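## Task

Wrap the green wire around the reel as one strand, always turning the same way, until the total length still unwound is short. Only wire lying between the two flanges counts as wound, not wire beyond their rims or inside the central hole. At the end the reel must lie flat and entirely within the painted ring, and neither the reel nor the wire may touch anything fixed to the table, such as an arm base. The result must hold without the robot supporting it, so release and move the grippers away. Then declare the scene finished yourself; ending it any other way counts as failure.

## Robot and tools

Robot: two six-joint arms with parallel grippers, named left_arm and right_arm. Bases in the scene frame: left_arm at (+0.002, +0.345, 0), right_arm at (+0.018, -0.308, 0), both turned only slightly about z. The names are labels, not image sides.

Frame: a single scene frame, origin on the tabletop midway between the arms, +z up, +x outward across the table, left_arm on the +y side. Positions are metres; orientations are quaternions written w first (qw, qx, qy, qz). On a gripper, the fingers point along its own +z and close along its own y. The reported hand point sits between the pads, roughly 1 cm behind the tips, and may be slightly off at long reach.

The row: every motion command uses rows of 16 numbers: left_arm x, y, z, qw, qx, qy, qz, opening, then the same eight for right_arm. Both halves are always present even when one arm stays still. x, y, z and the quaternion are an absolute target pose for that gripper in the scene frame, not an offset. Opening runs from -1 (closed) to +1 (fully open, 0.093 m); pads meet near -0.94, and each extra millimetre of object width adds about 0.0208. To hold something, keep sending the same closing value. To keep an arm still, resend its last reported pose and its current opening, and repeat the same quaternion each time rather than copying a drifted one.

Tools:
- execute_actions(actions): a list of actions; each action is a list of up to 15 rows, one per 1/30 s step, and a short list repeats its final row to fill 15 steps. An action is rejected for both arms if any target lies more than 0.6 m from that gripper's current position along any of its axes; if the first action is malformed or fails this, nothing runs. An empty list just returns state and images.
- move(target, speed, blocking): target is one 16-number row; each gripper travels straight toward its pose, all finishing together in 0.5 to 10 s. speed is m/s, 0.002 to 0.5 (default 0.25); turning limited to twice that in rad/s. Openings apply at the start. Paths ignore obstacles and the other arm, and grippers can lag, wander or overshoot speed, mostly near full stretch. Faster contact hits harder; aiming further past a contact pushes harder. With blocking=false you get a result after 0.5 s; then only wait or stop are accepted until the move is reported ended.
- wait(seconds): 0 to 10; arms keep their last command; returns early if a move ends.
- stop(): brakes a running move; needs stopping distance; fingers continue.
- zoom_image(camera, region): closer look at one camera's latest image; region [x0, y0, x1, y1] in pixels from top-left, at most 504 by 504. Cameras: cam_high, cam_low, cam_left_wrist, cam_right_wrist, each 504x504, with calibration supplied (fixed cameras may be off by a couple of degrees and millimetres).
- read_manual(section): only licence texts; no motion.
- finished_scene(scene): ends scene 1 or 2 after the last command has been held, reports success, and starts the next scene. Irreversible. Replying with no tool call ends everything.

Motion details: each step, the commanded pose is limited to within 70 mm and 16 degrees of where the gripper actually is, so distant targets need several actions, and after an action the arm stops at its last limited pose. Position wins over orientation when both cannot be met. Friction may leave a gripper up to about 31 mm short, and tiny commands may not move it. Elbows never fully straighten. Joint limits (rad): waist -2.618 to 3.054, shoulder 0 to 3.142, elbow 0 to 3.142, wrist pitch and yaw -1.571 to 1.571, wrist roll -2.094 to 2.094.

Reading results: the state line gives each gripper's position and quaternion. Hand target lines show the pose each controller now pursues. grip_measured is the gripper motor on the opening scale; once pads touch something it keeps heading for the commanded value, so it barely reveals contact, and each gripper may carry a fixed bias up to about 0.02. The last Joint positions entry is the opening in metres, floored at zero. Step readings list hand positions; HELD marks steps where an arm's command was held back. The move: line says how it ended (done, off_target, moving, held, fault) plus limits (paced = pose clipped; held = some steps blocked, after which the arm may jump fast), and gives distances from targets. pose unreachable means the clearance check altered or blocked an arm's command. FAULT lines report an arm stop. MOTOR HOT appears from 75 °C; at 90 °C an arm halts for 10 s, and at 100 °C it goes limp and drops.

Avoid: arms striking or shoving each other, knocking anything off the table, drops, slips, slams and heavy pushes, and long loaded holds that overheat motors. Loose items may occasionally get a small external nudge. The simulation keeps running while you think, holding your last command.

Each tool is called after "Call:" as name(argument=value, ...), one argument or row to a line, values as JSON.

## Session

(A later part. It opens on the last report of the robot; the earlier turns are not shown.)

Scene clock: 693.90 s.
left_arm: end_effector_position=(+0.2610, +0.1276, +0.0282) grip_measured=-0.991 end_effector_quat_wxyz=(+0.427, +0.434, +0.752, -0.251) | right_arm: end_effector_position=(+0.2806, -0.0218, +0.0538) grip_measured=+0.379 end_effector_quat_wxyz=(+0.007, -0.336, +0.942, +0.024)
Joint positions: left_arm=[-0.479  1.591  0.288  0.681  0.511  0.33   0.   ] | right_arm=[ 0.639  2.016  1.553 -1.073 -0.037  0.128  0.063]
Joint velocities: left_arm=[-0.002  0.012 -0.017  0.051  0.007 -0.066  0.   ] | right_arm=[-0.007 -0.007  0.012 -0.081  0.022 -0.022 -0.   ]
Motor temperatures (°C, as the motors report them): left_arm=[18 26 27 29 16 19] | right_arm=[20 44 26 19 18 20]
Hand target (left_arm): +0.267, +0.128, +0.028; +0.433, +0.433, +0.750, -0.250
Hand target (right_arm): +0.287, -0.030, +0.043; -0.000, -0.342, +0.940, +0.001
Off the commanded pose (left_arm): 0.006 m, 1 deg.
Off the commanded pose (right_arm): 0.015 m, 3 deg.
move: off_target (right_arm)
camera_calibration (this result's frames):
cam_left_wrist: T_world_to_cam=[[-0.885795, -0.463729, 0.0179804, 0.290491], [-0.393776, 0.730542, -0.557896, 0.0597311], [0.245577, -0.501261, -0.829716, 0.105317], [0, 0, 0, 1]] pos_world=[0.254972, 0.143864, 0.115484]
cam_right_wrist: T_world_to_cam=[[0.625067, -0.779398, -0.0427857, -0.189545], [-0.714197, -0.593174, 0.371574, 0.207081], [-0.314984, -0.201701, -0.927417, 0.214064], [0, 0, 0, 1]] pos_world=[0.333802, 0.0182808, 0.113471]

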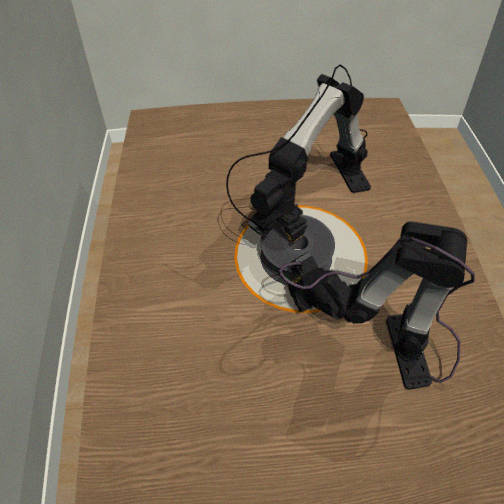

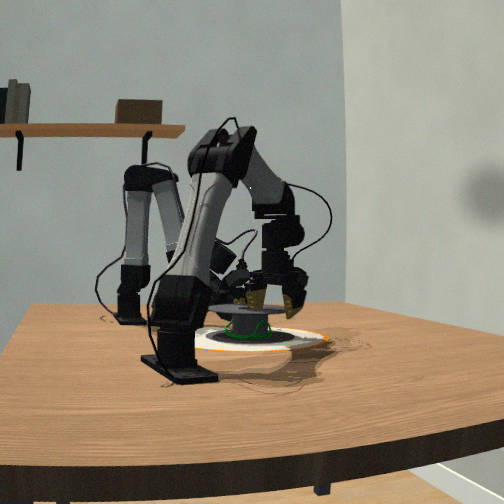

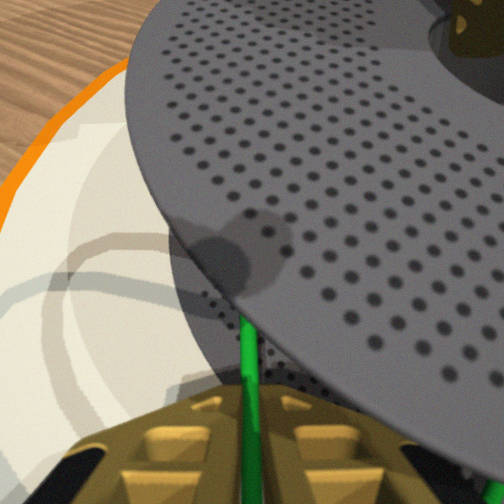

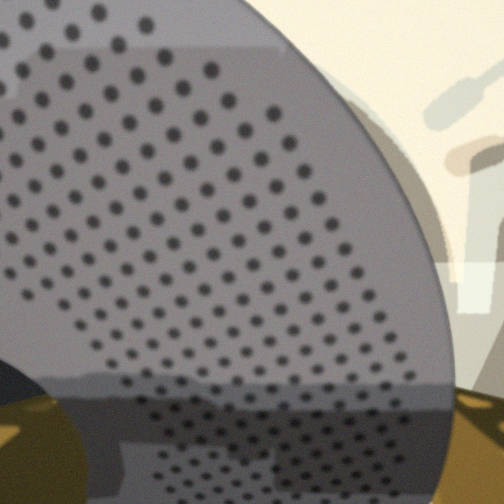

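Call:
move(
  target=[0.267,0.128,0.028,0.433,0.433,0.75,-0.25,-1, 0.298,-0.020,0.043,0,-0.4226,0.9063,0,0.3],
  speed=0.025,
)

Call:
move(
  target=[0.267,0.128,0.028,0.433,0.433,0.75,-0.25,-1, 0.289,-0.013,0.05,0,-0.4226,0.9063,0,1.0],
  speed=0.1,
)

Scene clock: 701.30 s.
left_arm: end_effector_position=(+0.2610, +0.1276, +0.0282) grip_measured=-0.991 end_effector_quat_wxyz=(+0.427, +0.434, +0.752, -0.251) | right_arm: end_effector_position=(+0.2880, -0.0120, +0.0539) grip_measured=+0.379 end_effector_quat_wxyz=(+0.004, -0.418, +0.908, +0.026)
Joint positions: left_arm=[-0.479  1.591  0.288  0.681  0.511  0.33   0.   ] | right_arm=[ 0.639  2.071  1.634 -1.108 -0.046 -0.05   0.063]
Joint velocities: left_arm=[ 0.002 -0.002 -0.012 -0.037 -0.022  0.007  0.   ] | right_arm=[ 0.007 -0.002  0.002 -0.022  0.022 -0.007 -0.002]
Motor temperatures (°C, as the motors report them): left_arm=[18 26 27 29 16 19] | right_arm=[20 44 27 19 18 20]
Hand target (left_arm): +0.267, +0.128, +0.028; +0.433, +0.433, +0.750, -0.250
Hand target (right_arm): +0.297, -0.020, +0.043; -0.000, -0.423, +0.906, +0.001
Off the commanded pose (left_arm): 0.006 m, 1 deg.
Off the commanded pose (right_arm): 0.017 m, 3 deg.
move: off_target (right_arm)
camera_calibration (this result's frames):
cam_left_wrist: T_world_to_cam=[[-0.885795, -0.463729, 0.0179804, 0.290491], [-0.393776, 0.730542, -0.557896, 0.0597311], [0.245577, -0.501261, -0.829716, 0.105317], [0, 0, 0, 1]] pos_world=[0.254972, 0.143864, 0.115484]
cam_right_wrist: T_world_to_cam=[[0.752931, -0.656508, -0.0457384, -0.221675], [-0.59702, -0.710639, 0.372235, 0.182943], [-0.276879, -0.25296, -0.927011, 0.206825], [0, 0, 0, 1]] pos_world=[0.333392, 0.0367935, 0.113492]

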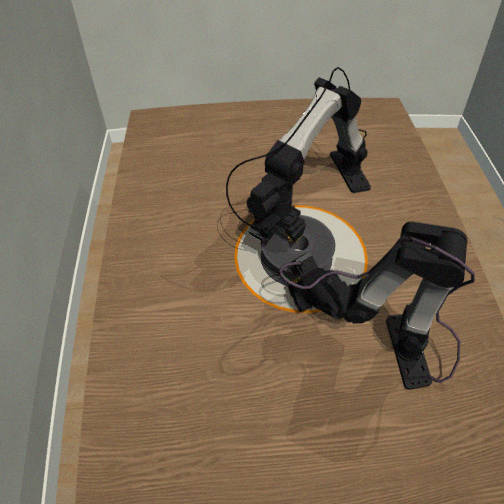

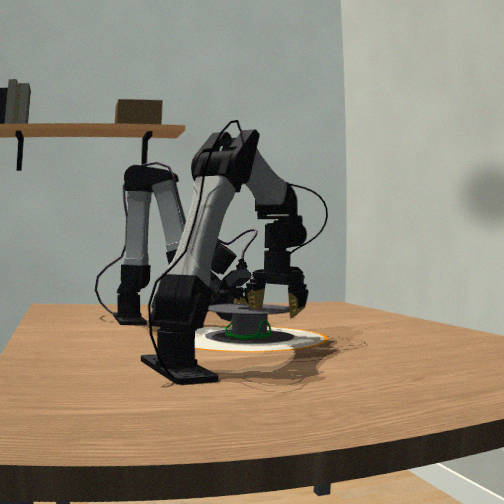

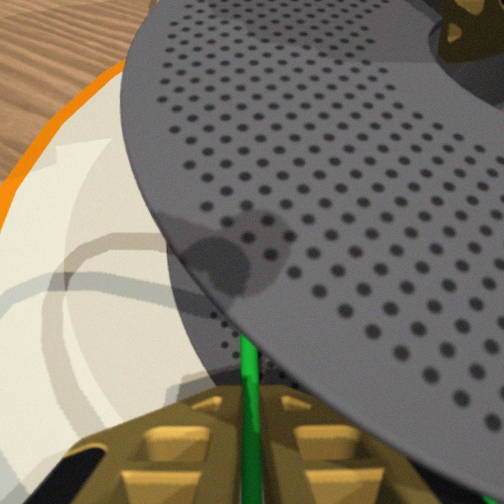

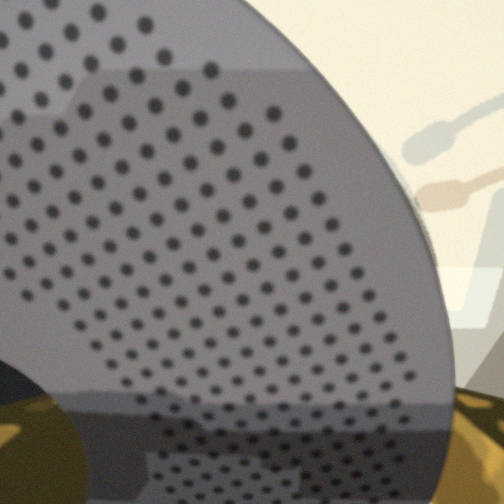

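Scene clock: 702.03 s.
left_arm: end_effector_position=(+0.2610, +0.1276, +0.0282) grip_measured=-0.991 end_effector_quat_wxyz=(+0.427, +0.434, +0.752, -0.251) | right_arm: end_effector_position=(+0.2883, -0.0153, +0.0537) grip_measured=+0.990 end_effector_quat_wxyz=(+0.005, -0.421, +0.907, +0.010)
Joint positions: left_arm=[-0.479  1.591  0.288  0.681  0.511  0.33   0.   ] | right_arm=[ 0.646  2.071  1.634 -1.117 -0.016 -0.05   0.093]
Joint velocities: left_arm=[ 0.002  0.017 -0.017  0.007  0.007  0.037  0.   ] | right_arm=[-0.002 -0.007 -0.002 -0.066 -0.022  0.051  0.001]
Motor temperatures (°C, as the motors report them): left_arm=[18 26 27 29 16 19] | right_arm=[20 44 27 19 18 20]
Hand target (left_arm): +0.267, +0.128, +0.028; +0.433, +0.433, +0.750, -0.250
Hand target (right_arm): +0.289, -0.013, +0.050; +0.000, -0.423, +0.906, +0.000
Off the commanded pose (left_arm): 0.006 m, 1 deg.
Off the commanded pose (right_arm): 0.004 m, 1 deg.
move: done
camera_calibration (this result's frames):
cam_left_wrist: T_world_to_cam=[[-0.885795, -0.463729, 0.0179804, 0.290491], [-0.393776, 0.730542, -0.557896, 0.0597311], [0.245577, -0.501261, -0.829716, 0.105317], [0, 0, 0, 1]] pos_world=[0.254972, 0.143864, 0.115484]
cam_right_wrist: T_world_to_cam=[[0.756984, -0.653236, -0.0160252, -0.226793], [-0.599074, -0.703595, 0.382184, 0.180972], [-0.260932, -0.279707, -0.923947, 0.200695], [0, 0, 0, 1]] pos_world=[0.332463, 0.0353173, 0.112633]

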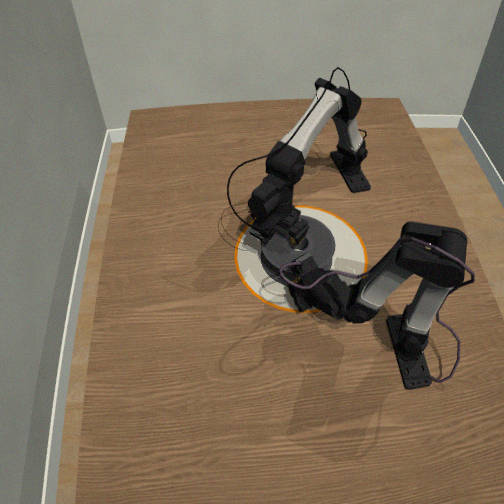

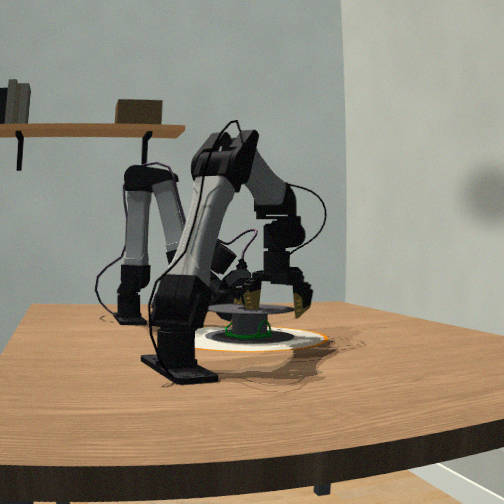

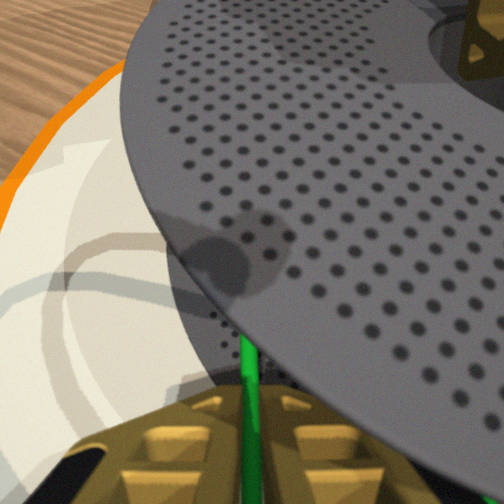

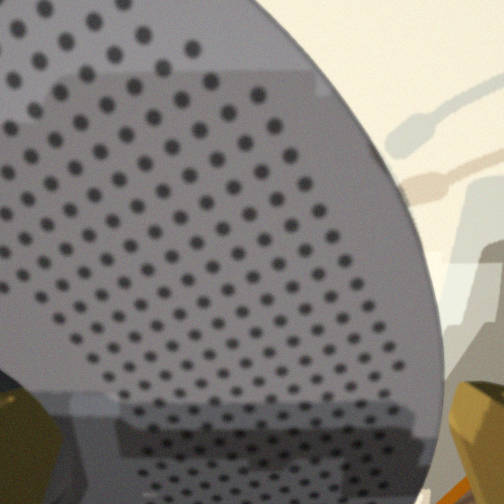

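Call:
move(
  target=[0.267,0.128,0.028,0.433,0.433,0.75,-0.25,-1, 0.286,-0.015,0.097,0,-0.4226,0.9063,0,1.0],
  speed=0.15,
)

Call:
move(
  target=[0.267,0.128,0.028,0.433,0.433,0.75,-0.25,-1, 0.242,-0.034,0.092,0,-0.0436,0.999,0,1.0],
  speed=0.15,
)

Call:
zoom_image(
  camera="cam_low",
  region=[190,280,330,360],
)

Scene clock: 703.73 s.
left_arm: end_effector_position=(+0.2610, +0.1276, +0.0282) grip_measured=-0.991 end_effector_quat_wxyz=(+0.427, +0.434, +0.752, -0.251) | right_arm: end_effector_position=(+0.2876, -0.0166, +0.0904) grip_measured=+0.990 end_effector_quat_wxyz=(-0.006, -0.420, +0.908, +0.005)
Joint positions: left_arm=[-0.479  1.591  0.288  0.681  0.511  0.33   0.   ] | right_arm=[ 0.646  2.071  1.781 -1.289 -0.013 -0.047  0.093]
Joint velocities: left_arm=[ 0.027  0.002  0.017  0.022  0.007 -0.007  0.   ] | right_arm=[-0.017 -0.012 -0.002 -0.007 -0.037  0.007  0.   ]
Motor temperatures (°C, as the motors report them): left_arm=[18 26 27 29 16 19] | right_arm=[20 44 27 19 18 20]
Hand target (left_arm): +0.267, +0.128, +0.028; +0.433, +0.433, +0.750, -0.250
Hand target (right_arm): +0.287, -0.015, +0.097; -0.000, -0.422, +0.906, -0.000
Off the commanded pose (left_arm): 0.006 m, 1 deg.
Off the commanded pose (right_arm): 0.007 m, 1 deg.
move: done
camera_calibration (this result's frames):
cam_left_wrist: T_world_to_cam=[[-0.885795, -0.463729, 0.0179804, 0.290491], [-0.393776, 0.730542, -0.557896, 0.0597311], [0.245577, -0.501261, -0.829716, 0.105317], [0, 0, 0, 1]] pos_world=[0.254972, 0.143864, 0.115484]
cam_right_wrist: T_world_to_cam=[[0.755255, -0.655275, -0.0143025, -0.226292], [-0.59488, -0.694478, 0.404745, 0.162554], [-0.275152, -0.297177, -0.914318, 0.237002], [0, 0, 0, 1]] pos_world=[0.33282, 0.0350385, 0.147666]

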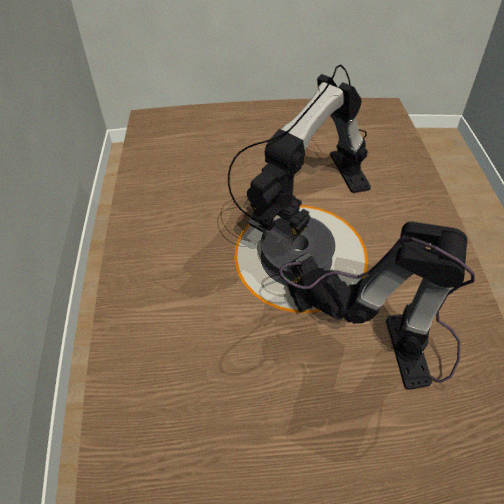

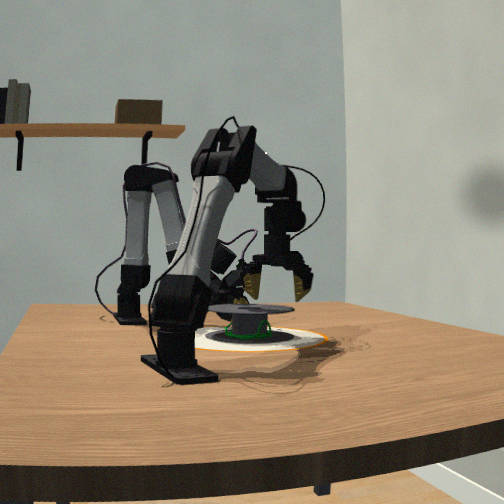

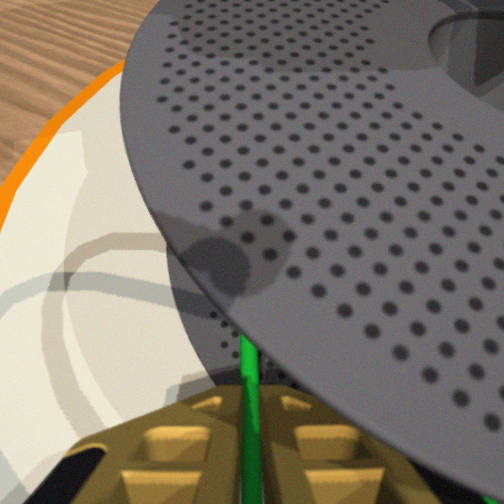

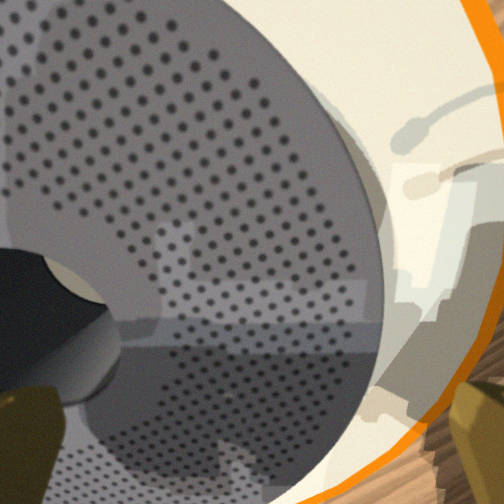

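Scene clock: 706.80 s.
left_arm: end_effector_position=(+0.2610, +0.1276, +0.0282) grip_measured=-0.991 end_effector_quat_wxyz=(+0.427, +0.434, +0.752, -0.251) | right_arm: end_effector_position=(+0.2448, -0.0334, +0.0929) grip_measured=+0.990 end_effector_quat_wxyz=(-0.007, -0.043, +0.999, +0.001)
Joint positions: left_arm=[-0.479  1.591  0.288  0.681  0.511  0.33   0.   ] | right_arm=[ 0.702  1.908  1.559 -1.231 -0.012  0.79   0.093]
Joint velocities: left_arm=[ 0.007  0.007  0.002  0.007  0.007 -0.081  0.   ] | right_arm=[-0.002  0.002  0.002 -0.081  0.007  0.007 -0.001]
Motor temperatures (°C, as the motors report them): left_arm=[18 26 27 29 16 19] | right_arm=[20 44 27 19 18 20]
Hand target (left_arm): +0.267, +0.128, +0.028; +0.433, +0.433, +0.750, -0.250
Hand target (right_arm): +0.242, -0.034, +0.093; +0.000, -0.044, +0.999, -0.001
Off the commanded pose (left_arm): 0.006 m, 1 deg.
Off the commanded pose (right_arm): 0.003 m, 1 deg.
move: done
camera_calibration (this result's frames):
cam_left_wrist: T_world_to_cam=[[-0.885795, -0.463729, 0.0179804, 0.290491], [-0.393776, 0.730542, -0.557896, 0.0597311], [0.245577, -0.501261, -0.829716, 0.105317], [0, 0, 0, 1]] pos_world=[0.254972, 0.143864, 0.115484]
cam_right_wrist: T_world_to_cam=[[0.0748452, -0.997191, -0.00272112, -0.0507764], [-0.908511, -0.0693137, 0.412072, 0.221374], [-0.411103, -0.0283695, -0.911147, 0.26453], [0, 0, 0, 1]] pos_world=[0.31367, -0.027785, 0.149666]

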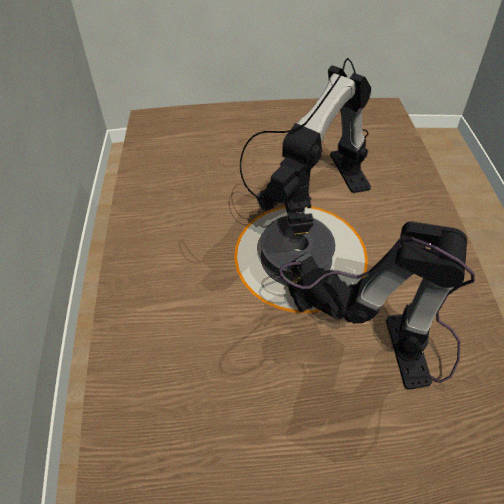

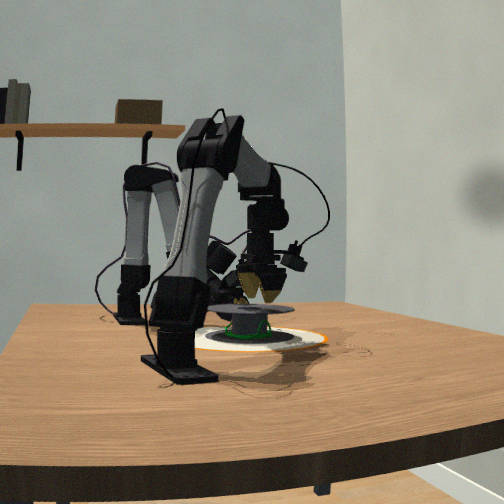

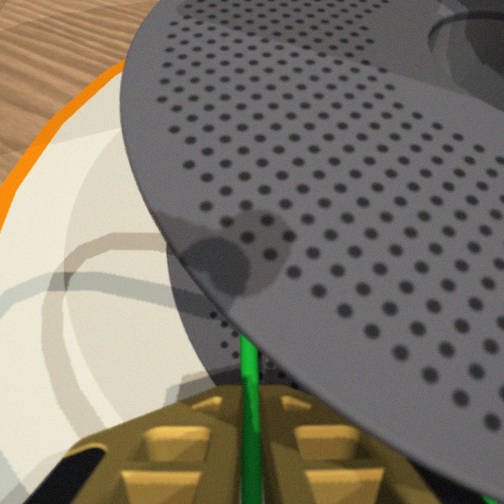

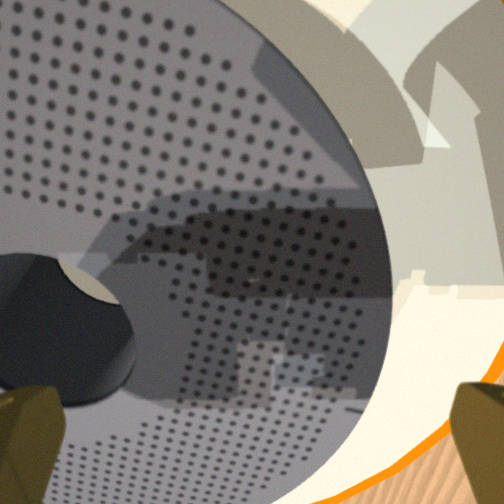

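Region (190, 280, 330, 360) of cam_low's 504x504 image, scaled by 3.600, with more detail than that image has; it fills the top 288 rows of this view, and the rest is white.

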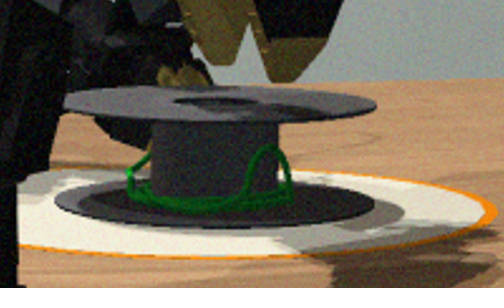

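Call:
move(
  target=[0.267,0.128,0.028,0.433,0.433,0.75,-0.25,-1, 0.242,-0.034,0.043,0,-0.0436,0.999,0,1.0],
  speed=0.1,
)

Call:
move(
  target=[0.267,0.128,0.028,0.433,0.433,0.75,-0.25,-1, 0.244,-0.034,0.043,0,-0.0436,0.999,0,0.3],
  speed=0.05,
)

Call:
move(
  target=[0.267,0.128,0.028,0.433,0.433,0.75,-0.25,-1, 0.269,-0.035,0.043,0,-0.2164,0.9763,0,0.3],
  speed=0.03,
)

Call:
move(
  target=[0.267,0.128,0.028,0.433,0.433,0.75,-0.25,-1, 0.289,-0.030,0.043,0,-0.342,0.9397,0,0.3],
  speed=0.03,
)

Scene clock: 708.87 s.
left_arm: end_effector_position=(+0.2610, +0.1276, +0.0282) grip_measured=-0.991 end_effector_quat_wxyz=(+0.427, +0.434, +0.752, -0.251) | right_arm: end_effector_position=(+0.2452, -0.0329, +0.0545) grip_measured=+0.990 end_effector_quat_wxyz=(+0.004, -0.041, +0.999, +0.012)
Joint positions: left_arm=[-0.479  1.591  0.288  0.681  0.511  0.33   0.   ] | right_arm=[ 0.702  1.908  1.404 -1.043 -0.011  0.794  0.093]
Joint velocities: left_arm=[ 0.022 -0.012 -0.007 -0.007 -0.007 -0.007  0.   ] | right_arm=[ 0.002 -0.002 -0.007  0.007  0.037 -0.007 -0.001]
Motor temperatures (°C, as the motors report them): left_arm=[18 25 27 29 16 19] | right_arm=[20 45 26 19 18 20]
Hand target (left_arm): +0.267, +0.128, +0.028; +0.433, +0.433, +0.750, -0.250
Hand target (right_arm): +0.241, -0.035, +0.043; +0.000, -0.044, +0.999, -0.000
Off the commanded pose (left_arm): 0.006 m, 1 deg.
Off the commanded pose (right_arm): 0.012 m, 2 deg.
move: off_target (right_arm)
camera_calibration (this result's frames):
cam_left_wrist: T_world_to_cam=[[-0.885795, -0.463729, 0.0179804, 0.290491], [-0.393776, 0.730542, -0.557896, 0.0597311], [0.245577, -0.501261, -0.829716, 0.105317], [0, 0, 0, 1]] pos_world=[0.254972, 0.143864, 0.115484]
cam_right_wrist: T_world_to_cam=[[0.0717182, -0.997092, -0.0257563, -0.0484734], [-0.917201, -0.0760744, 0.391094, 0.240704], [-0.391917, -0.00442489, -0.91999, 0.226218], [0, 0, 0, 1]] pos_world=[0.312909, -0.02902, 0.112731]

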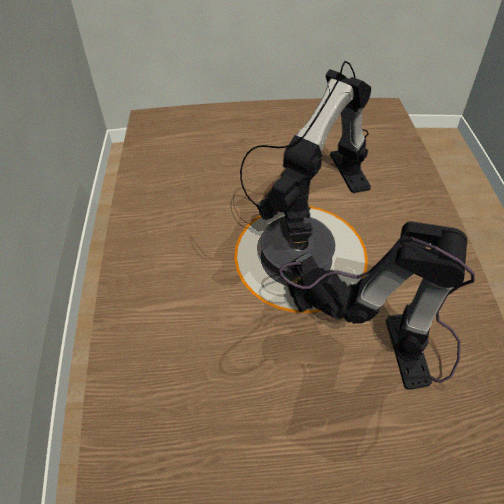

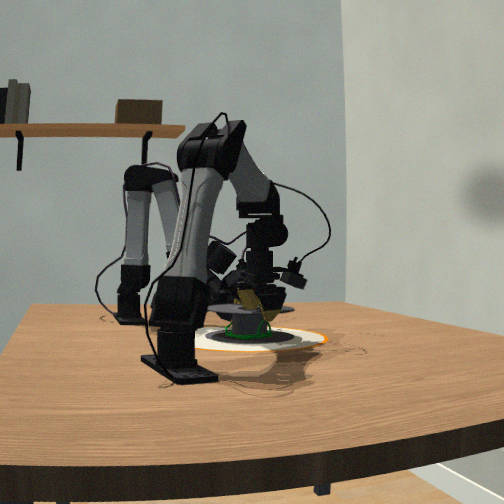

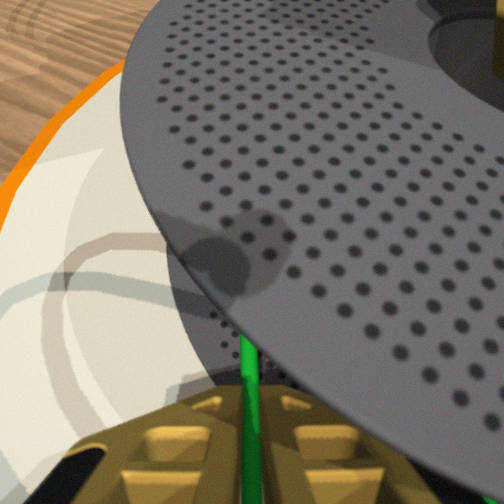

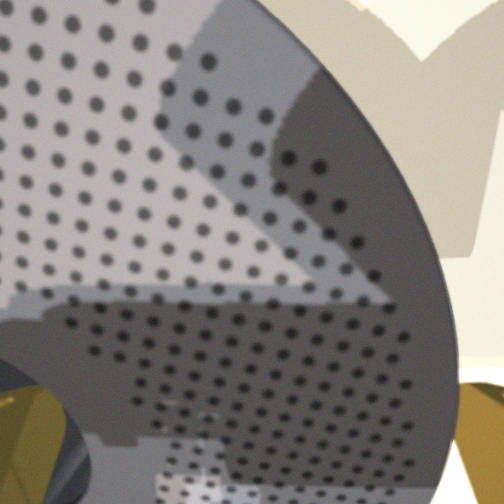

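Scene clock: 709.57 s.
left_arm: end_effector_position=(+0.2610, +0.1276, +0.0282) grip_measured=-0.991 end_effector_quat_wxyz=(+0.427, +0.434, +0.752, -0.251) | right_arm: end_effector_position=(+0.2453, -0.0328, +0.0545) grip_measured=+0.378 end_effector_quat_wxyz=(+0.004, -0.041, +0.999, +0.013)
Joint positions: left_arm=[-0.479  1.591  0.288  0.681  0.511  0.33   0.   ] | right_arm=[ 0.702  1.908  1.404 -1.043 -0.012  0.795  0.063]
Joint velocities: left_arm=[ 0.017  0.017 -0.017  0.066 -0.081  0.007  0.   ] | right_arm=[-0.002 -0.012 -0.012  0.022  0.022  0.022  0.001]
Motor temperatures (°C, as the motors report them): left_arm=[18 25 27 29 16 19] | right_arm=[20 44 26 19 18 20]
Hand target (left_arm): +0.267, +0.128, +0.028; +0.433, +0.433, +0.750, -0.250
Hand target (right_arm): +0.244, -0.034, +0.043; -0.000, -0.044, +0.999, -0.000
Off the commanded pose (left_arm): 0.006 m, 1 deg.
Off the commanded pose (right_arm): 0.012 m, 2 deg.
move: off_target (right_arm)
camera_calibration (this result's frames):
cam_left_wrist: T_world_to_cam=[[-0.885795, -0.463729, 0.0179804, 0.290491], [-0.393776, 0.730542, -0.557896, 0.0597311], [0.245577, -0.501261, -0.829716, 0.105317], [0, 0, 0, 1]] pos_world=[0.254972, 0.143864, 0.115484]
cam_right_wrist: T_world_to_cam=[[0.0709713, -0.997124, -0.0265763, -0.0480688], [-0.917327, -0.0757095, 0.390869, 0.240835], [-0.391757, -0.00336137, -0.920062, 0.22625], [0, 0, 0, 1]] pos_world=[0.312971, -0.0289366, 0.112752]

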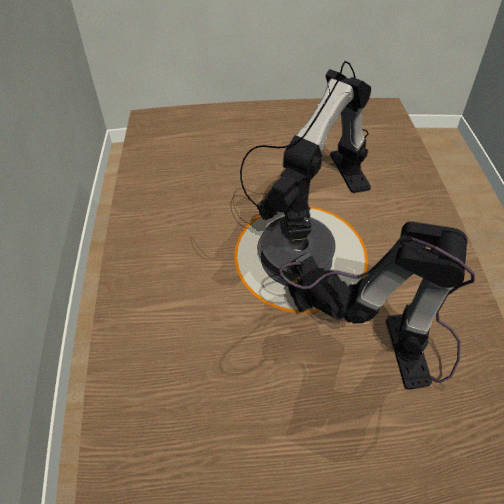

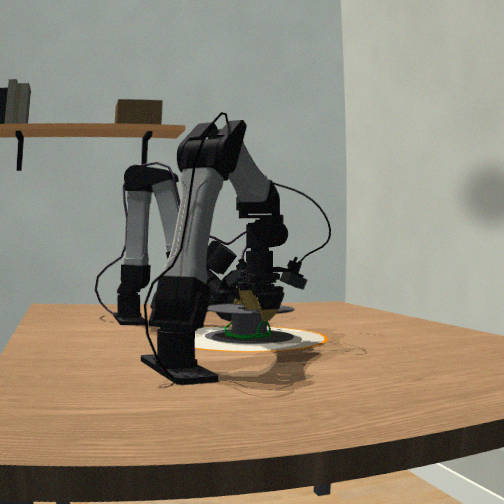

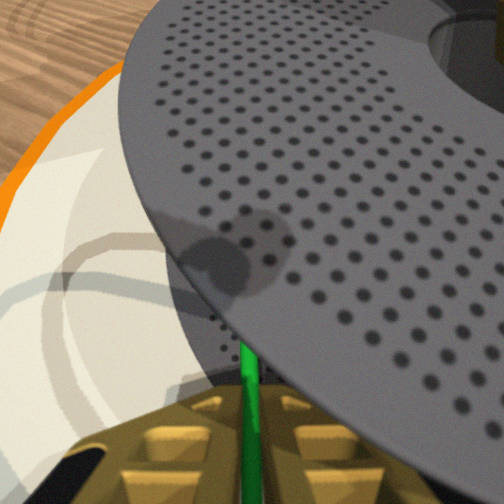

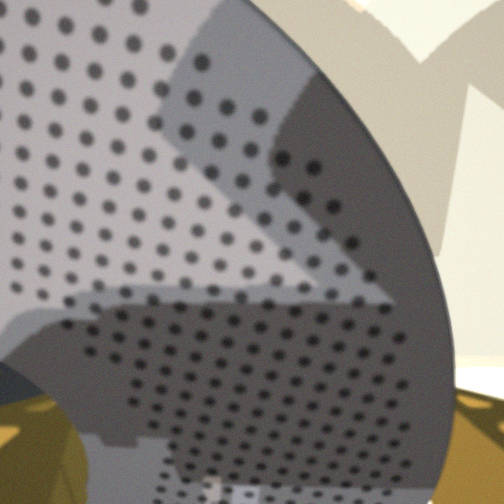

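Scene clock: 715.73 s.
left_arm: end_effector_position=(+0.2610, +0.1276, +0.0282) grip_measured=-0.991 end_effector_quat_wxyz=(+0.427, +0.434, +0.752, -0.251) | right_arm: end_effector_position=(+0.2637, -0.0290, +0.0537) grip_measured=+0.378 end_effector_quat_wxyz=(+0.007, -0.210, +0.977, +0.019)
Joint positions: left_arm=[-0.479  1.591  0.288  0.681  0.511  0.33   0.   ] | right_arm=[ 0.665  1.953  1.463 -1.045 -0.023  0.416  0.063]
Joint velocities: left_arm=[ 0.017 -0.012  0.002 -0.022 -0.051  0.037  0.   ] | right_arm=[-0.002 -0.012  0.002 -0.051  0.022 -0.022 -0.001]
Motor temperatures (°C, as the motors report them): left_arm=[18 25 27 29 16 19] | right_arm=[20 44 27 19 18 20]
Hand target (left_arm): +0.267, +0.128, +0.028; +0.433, +0.433, +0.750, -0.250
Hand target (right_arm): +0.268, -0.035, +0.043; -0.001, -0.216, +0.976, +0.001
Off the commanded pose (left_arm): 0.006 m, 1 deg.
Off the commanded pose (right_arm): 0.013 m, 2 deg.
move: off_target (right_arm)
camera_calibration (this result's frames):
cam_left_wrist: T_world_to_cam=[[-0.885795, -0.463729, 0.0179804, 0.290491], [-0.393776, 0.730542, -0.557896, 0.0597311], [0.245577, -0.501261, -0.829716, 0.105317], [0, 0, 0, 1]] pos_world=[0.254972, 0.143864, 0.115484]
cam_right_wrist: T_world_to_cam=[[0.401832, -0.91499, -0.0363844, -0.130001], [-0.842217, -0.384885, 0.377537, 0.230239], [-0.359446, -0.121063, -0.92528, 0.22112], [0, 0, 0, 1]] pos_world=[0.325631, -0.00356432, 0.112944]

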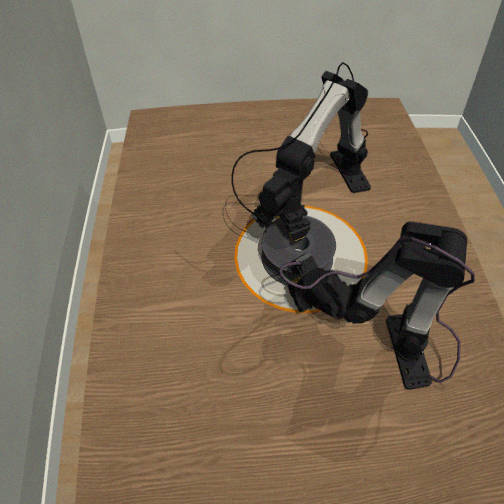

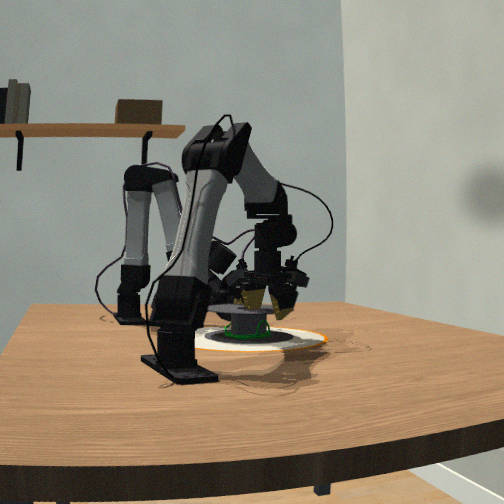

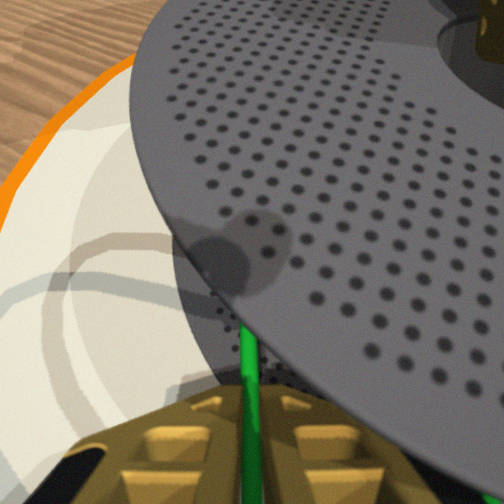

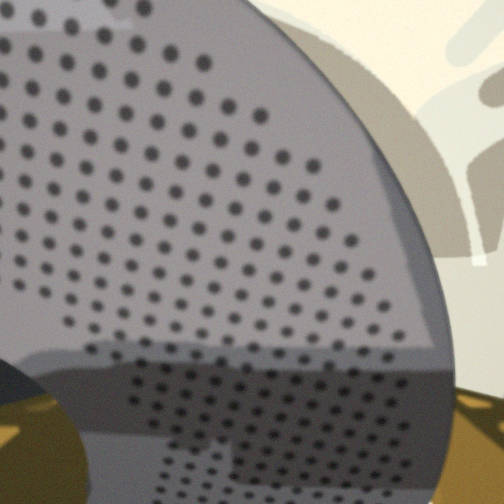

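Scene clock: 720.60 s.
left_arm: end_effector_position=(+0.2610, +0.1276, +0.0282) grip_measured=-0.991 end_effector_quat_wxyz=(+0.427, +0.434, +0.752, -0.251) | right_arm: end_effector_position=(+0.2795, -0.0228, +0.0538) grip_measured=+0.379 end_effector_quat_wxyz=(+0.003, -0.337, +0.941, +0.023)
Joint positions: left_arm=[-0.479  1.591  0.288  0.681  0.511  0.33   0.   ] | right_arm=[ 0.638  2.018  1.556 -1.083 -0.04   0.126  0.063]
Joint velocities: left_arm=[-0.027 -0.002 -0.002  0.066  0.007  0.022  0.   ] | right_arm=[-0.002 -0.002  0.007 -0.125 -0.007 -0.066 -0.   ]
Motor temperatures (°C, as the motors report them): left_arm=[18 25 27 29 16 19] | right_arm=[20 44 27 19 18 20]
Hand target (left_arm): +0.267, +0.128, +0.028; +0.433, +0.433, +0.750, -0.250
Hand target (right_arm): +0.288, -0.030, +0.043; -0.000, -0.342, +0.940, +0.001
Off the commanded pose (left_arm): 0.006 m, 1 deg.
Off the commanded pose (right_arm): 0.016 m, 3 deg.
move: off_target (right_arm)
camera_calibration (this result's frames):
cam_left_wrist: T_world_to_cam=[[-0.885795, -0.463729, 0.0179804, 0.290491], [-0.393776, 0.730542, -0.557896, 0.0597311], [0.245577, -0.501261, -0.829716, 0.105317], [0, 0, 0, 1]] pos_world=[0.254972, 0.143864, 0.115484]
cam_right_wrist: T_world_to_cam=[[0.62599, -0.778597, -0.0438587, -0.189843], [-0.710503, -0.592617, 0.37946, 0.204228], [-0.321438, -0.206376, -0.924168, 0.215047], [0, 0, 0, 1]] pos_world=[0.333069, 0.0175985, 0.112917]

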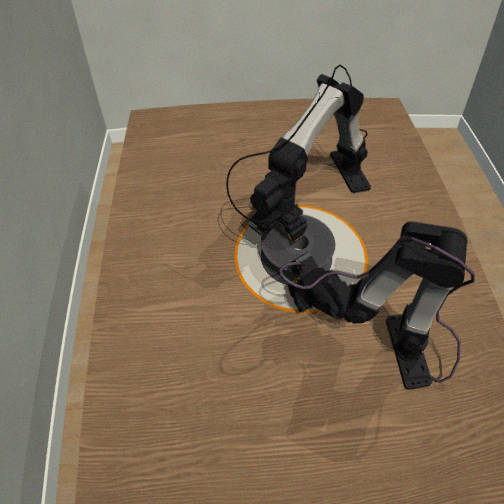

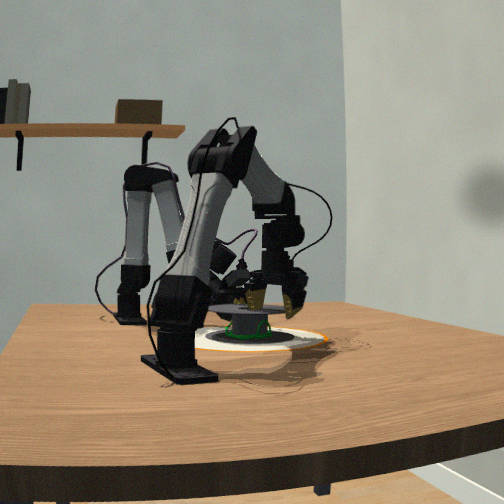

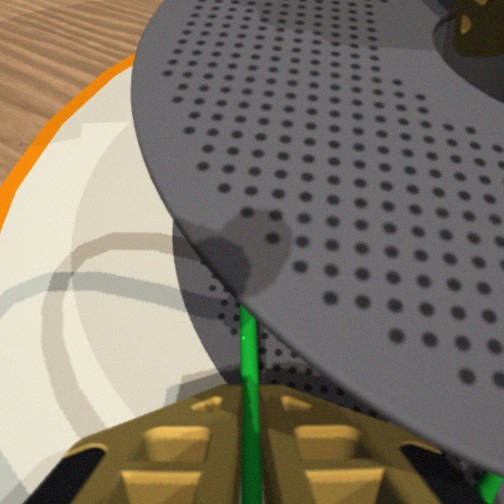

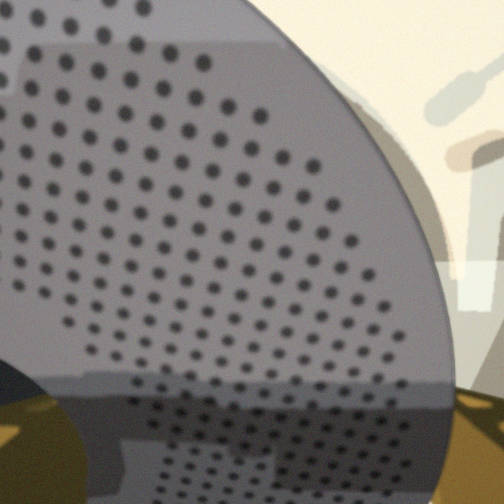

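Call:
zoom_image(
  camera="cam_low",
  region=[190,280,330,360],
)

Region (190, 280, 330, 360) of cam_low's 504x504 image, scaled by 3.600, with more detail than that image has; it fills the top 288 rows of this view, and the rest is white.

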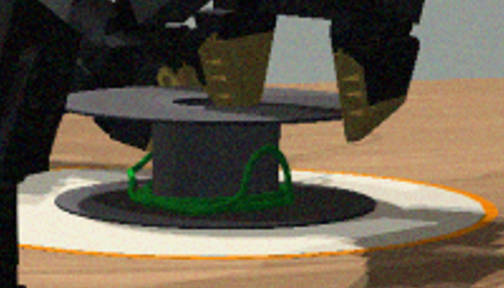

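Call:
move(
  target=[0.261,0.1276,0.028,0.427,0.434,0.752,-0.251,-0.55, 0.288,-0.030,0.043,0,-0.342,0.9397,0,0.3],
  speed=0.05,
)

Call:
move(
  target=[0.232,0.178,0.065,0.433,0.433,0.75,-0.25,-0.55, 0.288,-0.030,0.043,0,-0.342,0.9397,0,0.3],
  speed=0.06,
)

Scene clock: 726.70 s.
left_arm: end_effector_position=(+0.2610, +0.1276, +0.0282) grip_measured=-0.552 end_effector_quat_wxyz=(+0.427, +0.434, +0.752, -0.251) | right_arm: end_effector_position=(+0.2795, -0.0226, +0.0539) grip_measured=+0.379 end_effector_quat_wxyz=(+0.003, -0.338, +0.941, +0.024)
Joint positions: left_arm=[-0.479  1.591  0.288  0.681  0.511  0.33   0.019] | right_arm=[ 0.638  2.018  1.557 -1.083 -0.041  0.122  0.063]
Joint velocities: left_arm=[-0.012 -0.002  0.002 -0.066  0.022 -0.037  0.   ] | right_arm=[-0.002  0.002  0.002 -0.022 -0.007 -0.051 -0.001]
Motor temperatures (°C, as the motors report them): left_arm=[18 25 27 30 16 19] | right_arm=[20 43 27 19 18 20]
Hand target (left_arm): +0.261, +0.128, +0.028; +0.427, +0.434, +0.752, -0.251
Hand target (right_arm): +0.287, -0.030, +0.044; -0.000, -0.342, +0.940, +0.001
Off the commanded pose (left_arm): 0.000 m, 0 deg.
Off the commanded pose (right_arm): 0.016 m, 3 deg.
move: off_target (right_arm)
camera_calibration (this result's frames):
cam_left_wrist: T_world_to_cam=[[-0.885795, -0.463729, 0.0179804, 0.290491], [-0.393776, 0.730542, -0.557896, 0.0597311], [0.245577, -0.501261, -0.829716, 0.105317], [0, 0, 0, 1]] pos_world=[0.254972, 0.143864, 0.115484]
cam_right_wrist: T_world_to_cam=[[0.628364, -0.776618, -0.0449797, -0.190191], [-0.708514, -0.595218, 0.37911, 0.203676], [-0.321196, -0.20635, -0.924258, 0.215105], [0, 0, 0, 1]] pos_world=[0.332907, 0.017913, 0.113042]

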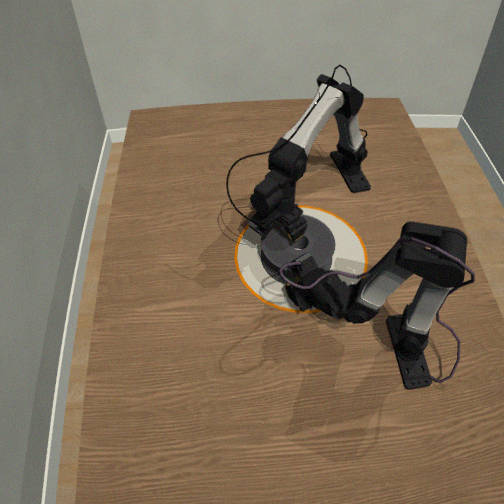

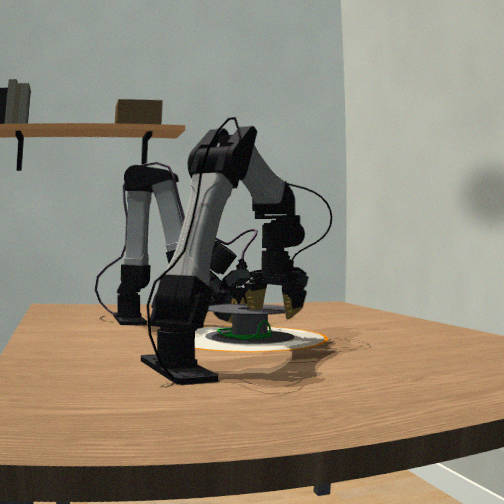

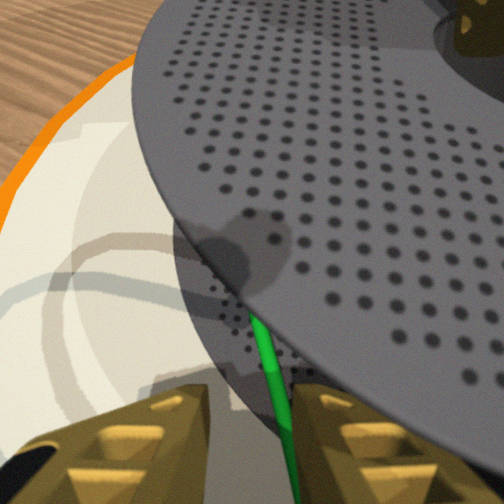

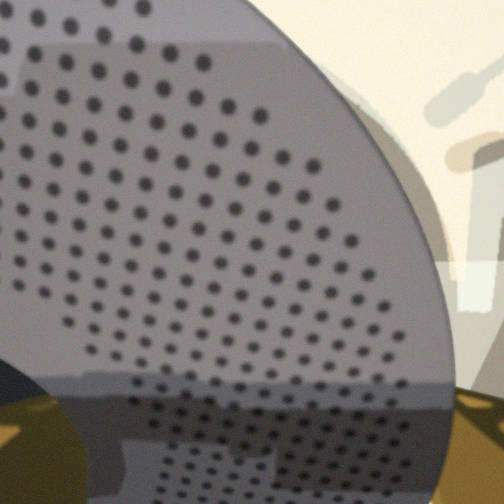

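Scene clock: 728.47 s.
left_arm: end_effector_position=(+0.2368, +0.1759, +0.0627) grip_measured=-0.552 end_effector_quat_wxyz=(+0.432, +0.432, +0.752, -0.248) | right_arm: end_effector_position=(+0.2795, -0.0226, +0.0539) grip_measured=+0.379 end_effector_quat_wxyz=(+0.003, -0.338, +0.941, +0.024)
Joint positions: left_arm=[-0.289  1.166  0.229  0.25   0.653  0.463  0.019] | right_arm=[ 0.638  2.018  1.557 -1.083 -0.041  0.122  0.063]
Joint velocities: left_arm=[-0.002  0.002 -0.002 -0.066  0.007 -0.007 -0.001] | right_arm=[ 0.022 -0.002  0.002 -0.022  0.007 -0.007 -0.   ]
Motor temperatures (°C, as the motors report them): left_arm=[18 25 27 30 16 19] | right_arm=[20 43 27 19 18 20]
Hand target (left_arm): +0.233, +0.177, +0.064; +0.434, +0.433, +0.750, -0.250
Hand target (right_arm): +0.287, -0.030, +0.043; -0.000, -0.342, +0.940, +0.001
Off the commanded pose (left_arm): 0.006 m, 0 deg.
Off the commanded pose (right_arm): 0.016 m, 3 deg.
move: off_target (right_arm)
camera_calibration (this result's frames):
cam_left_wrist: T_world_to_cam=[[-0.881415, -0.472239, 0.00992508, 0.291784], [-0.395344, 0.72607, -0.562606, 0.0355673], [0.258478, -0.499813, -0.826666, 0.160565], [0, 0, 0, 1]] pos_world=[0.229741, 0.19222, 0.149848]
cam_right_wrist: T_world_to_cam=[[0.628364, -0.776618, -0.0449797, -0.190191], [-0.708514, -0.595218, 0.37911, 0.203676], [-0.321196, -0.20635, -0.924258, 0.215105], [0, 0, 0, 1]] pos_world=[0.332907, 0.017913, 0.113042]

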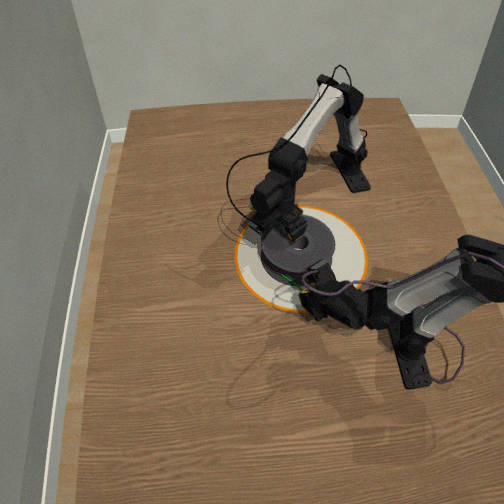

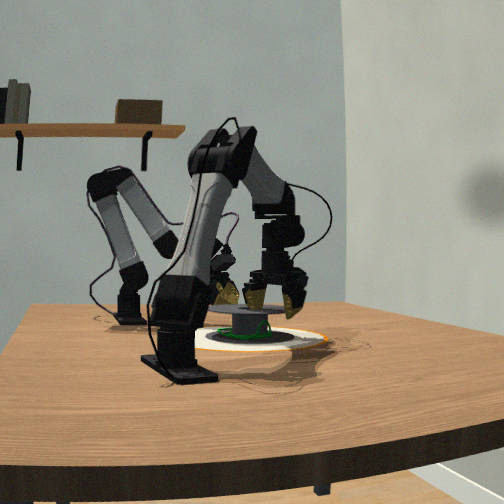

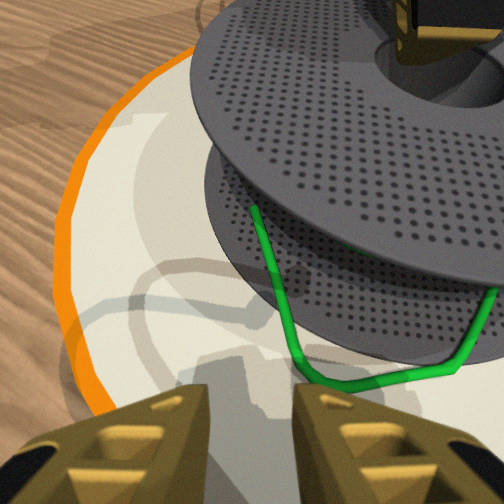

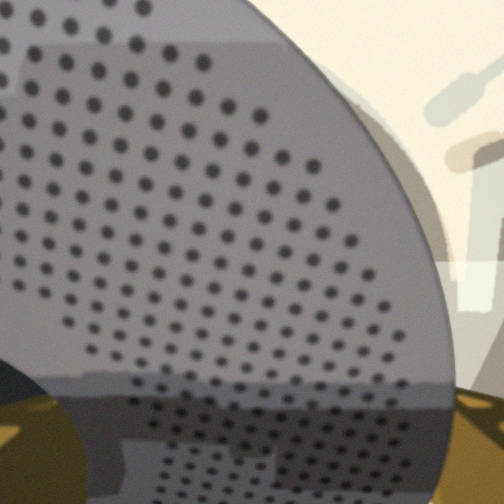

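Call:
zoom_image(
  camera="cam_high",
  region=[250,220,370,320],
)

Call:
zoom_image(
  camera="cam_low",
  region=[190,280,330,360],
)

Region (250, 220, 370, 320) of cam_high's 504x504 image, scaled by 4.200, with more detail than that image has.

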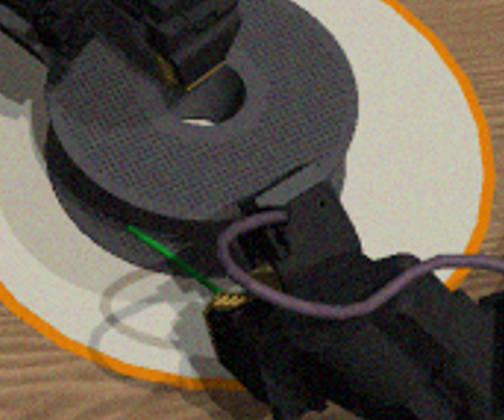

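Region (190, 280, 330, 360) of cam_low's 504x504 image, scaled by 3.600, with more detail than that image has; it fills the top 288 rows of this view, and the rest is white.

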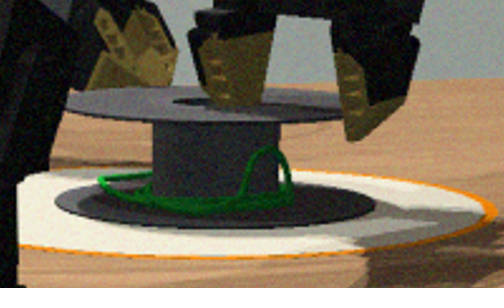

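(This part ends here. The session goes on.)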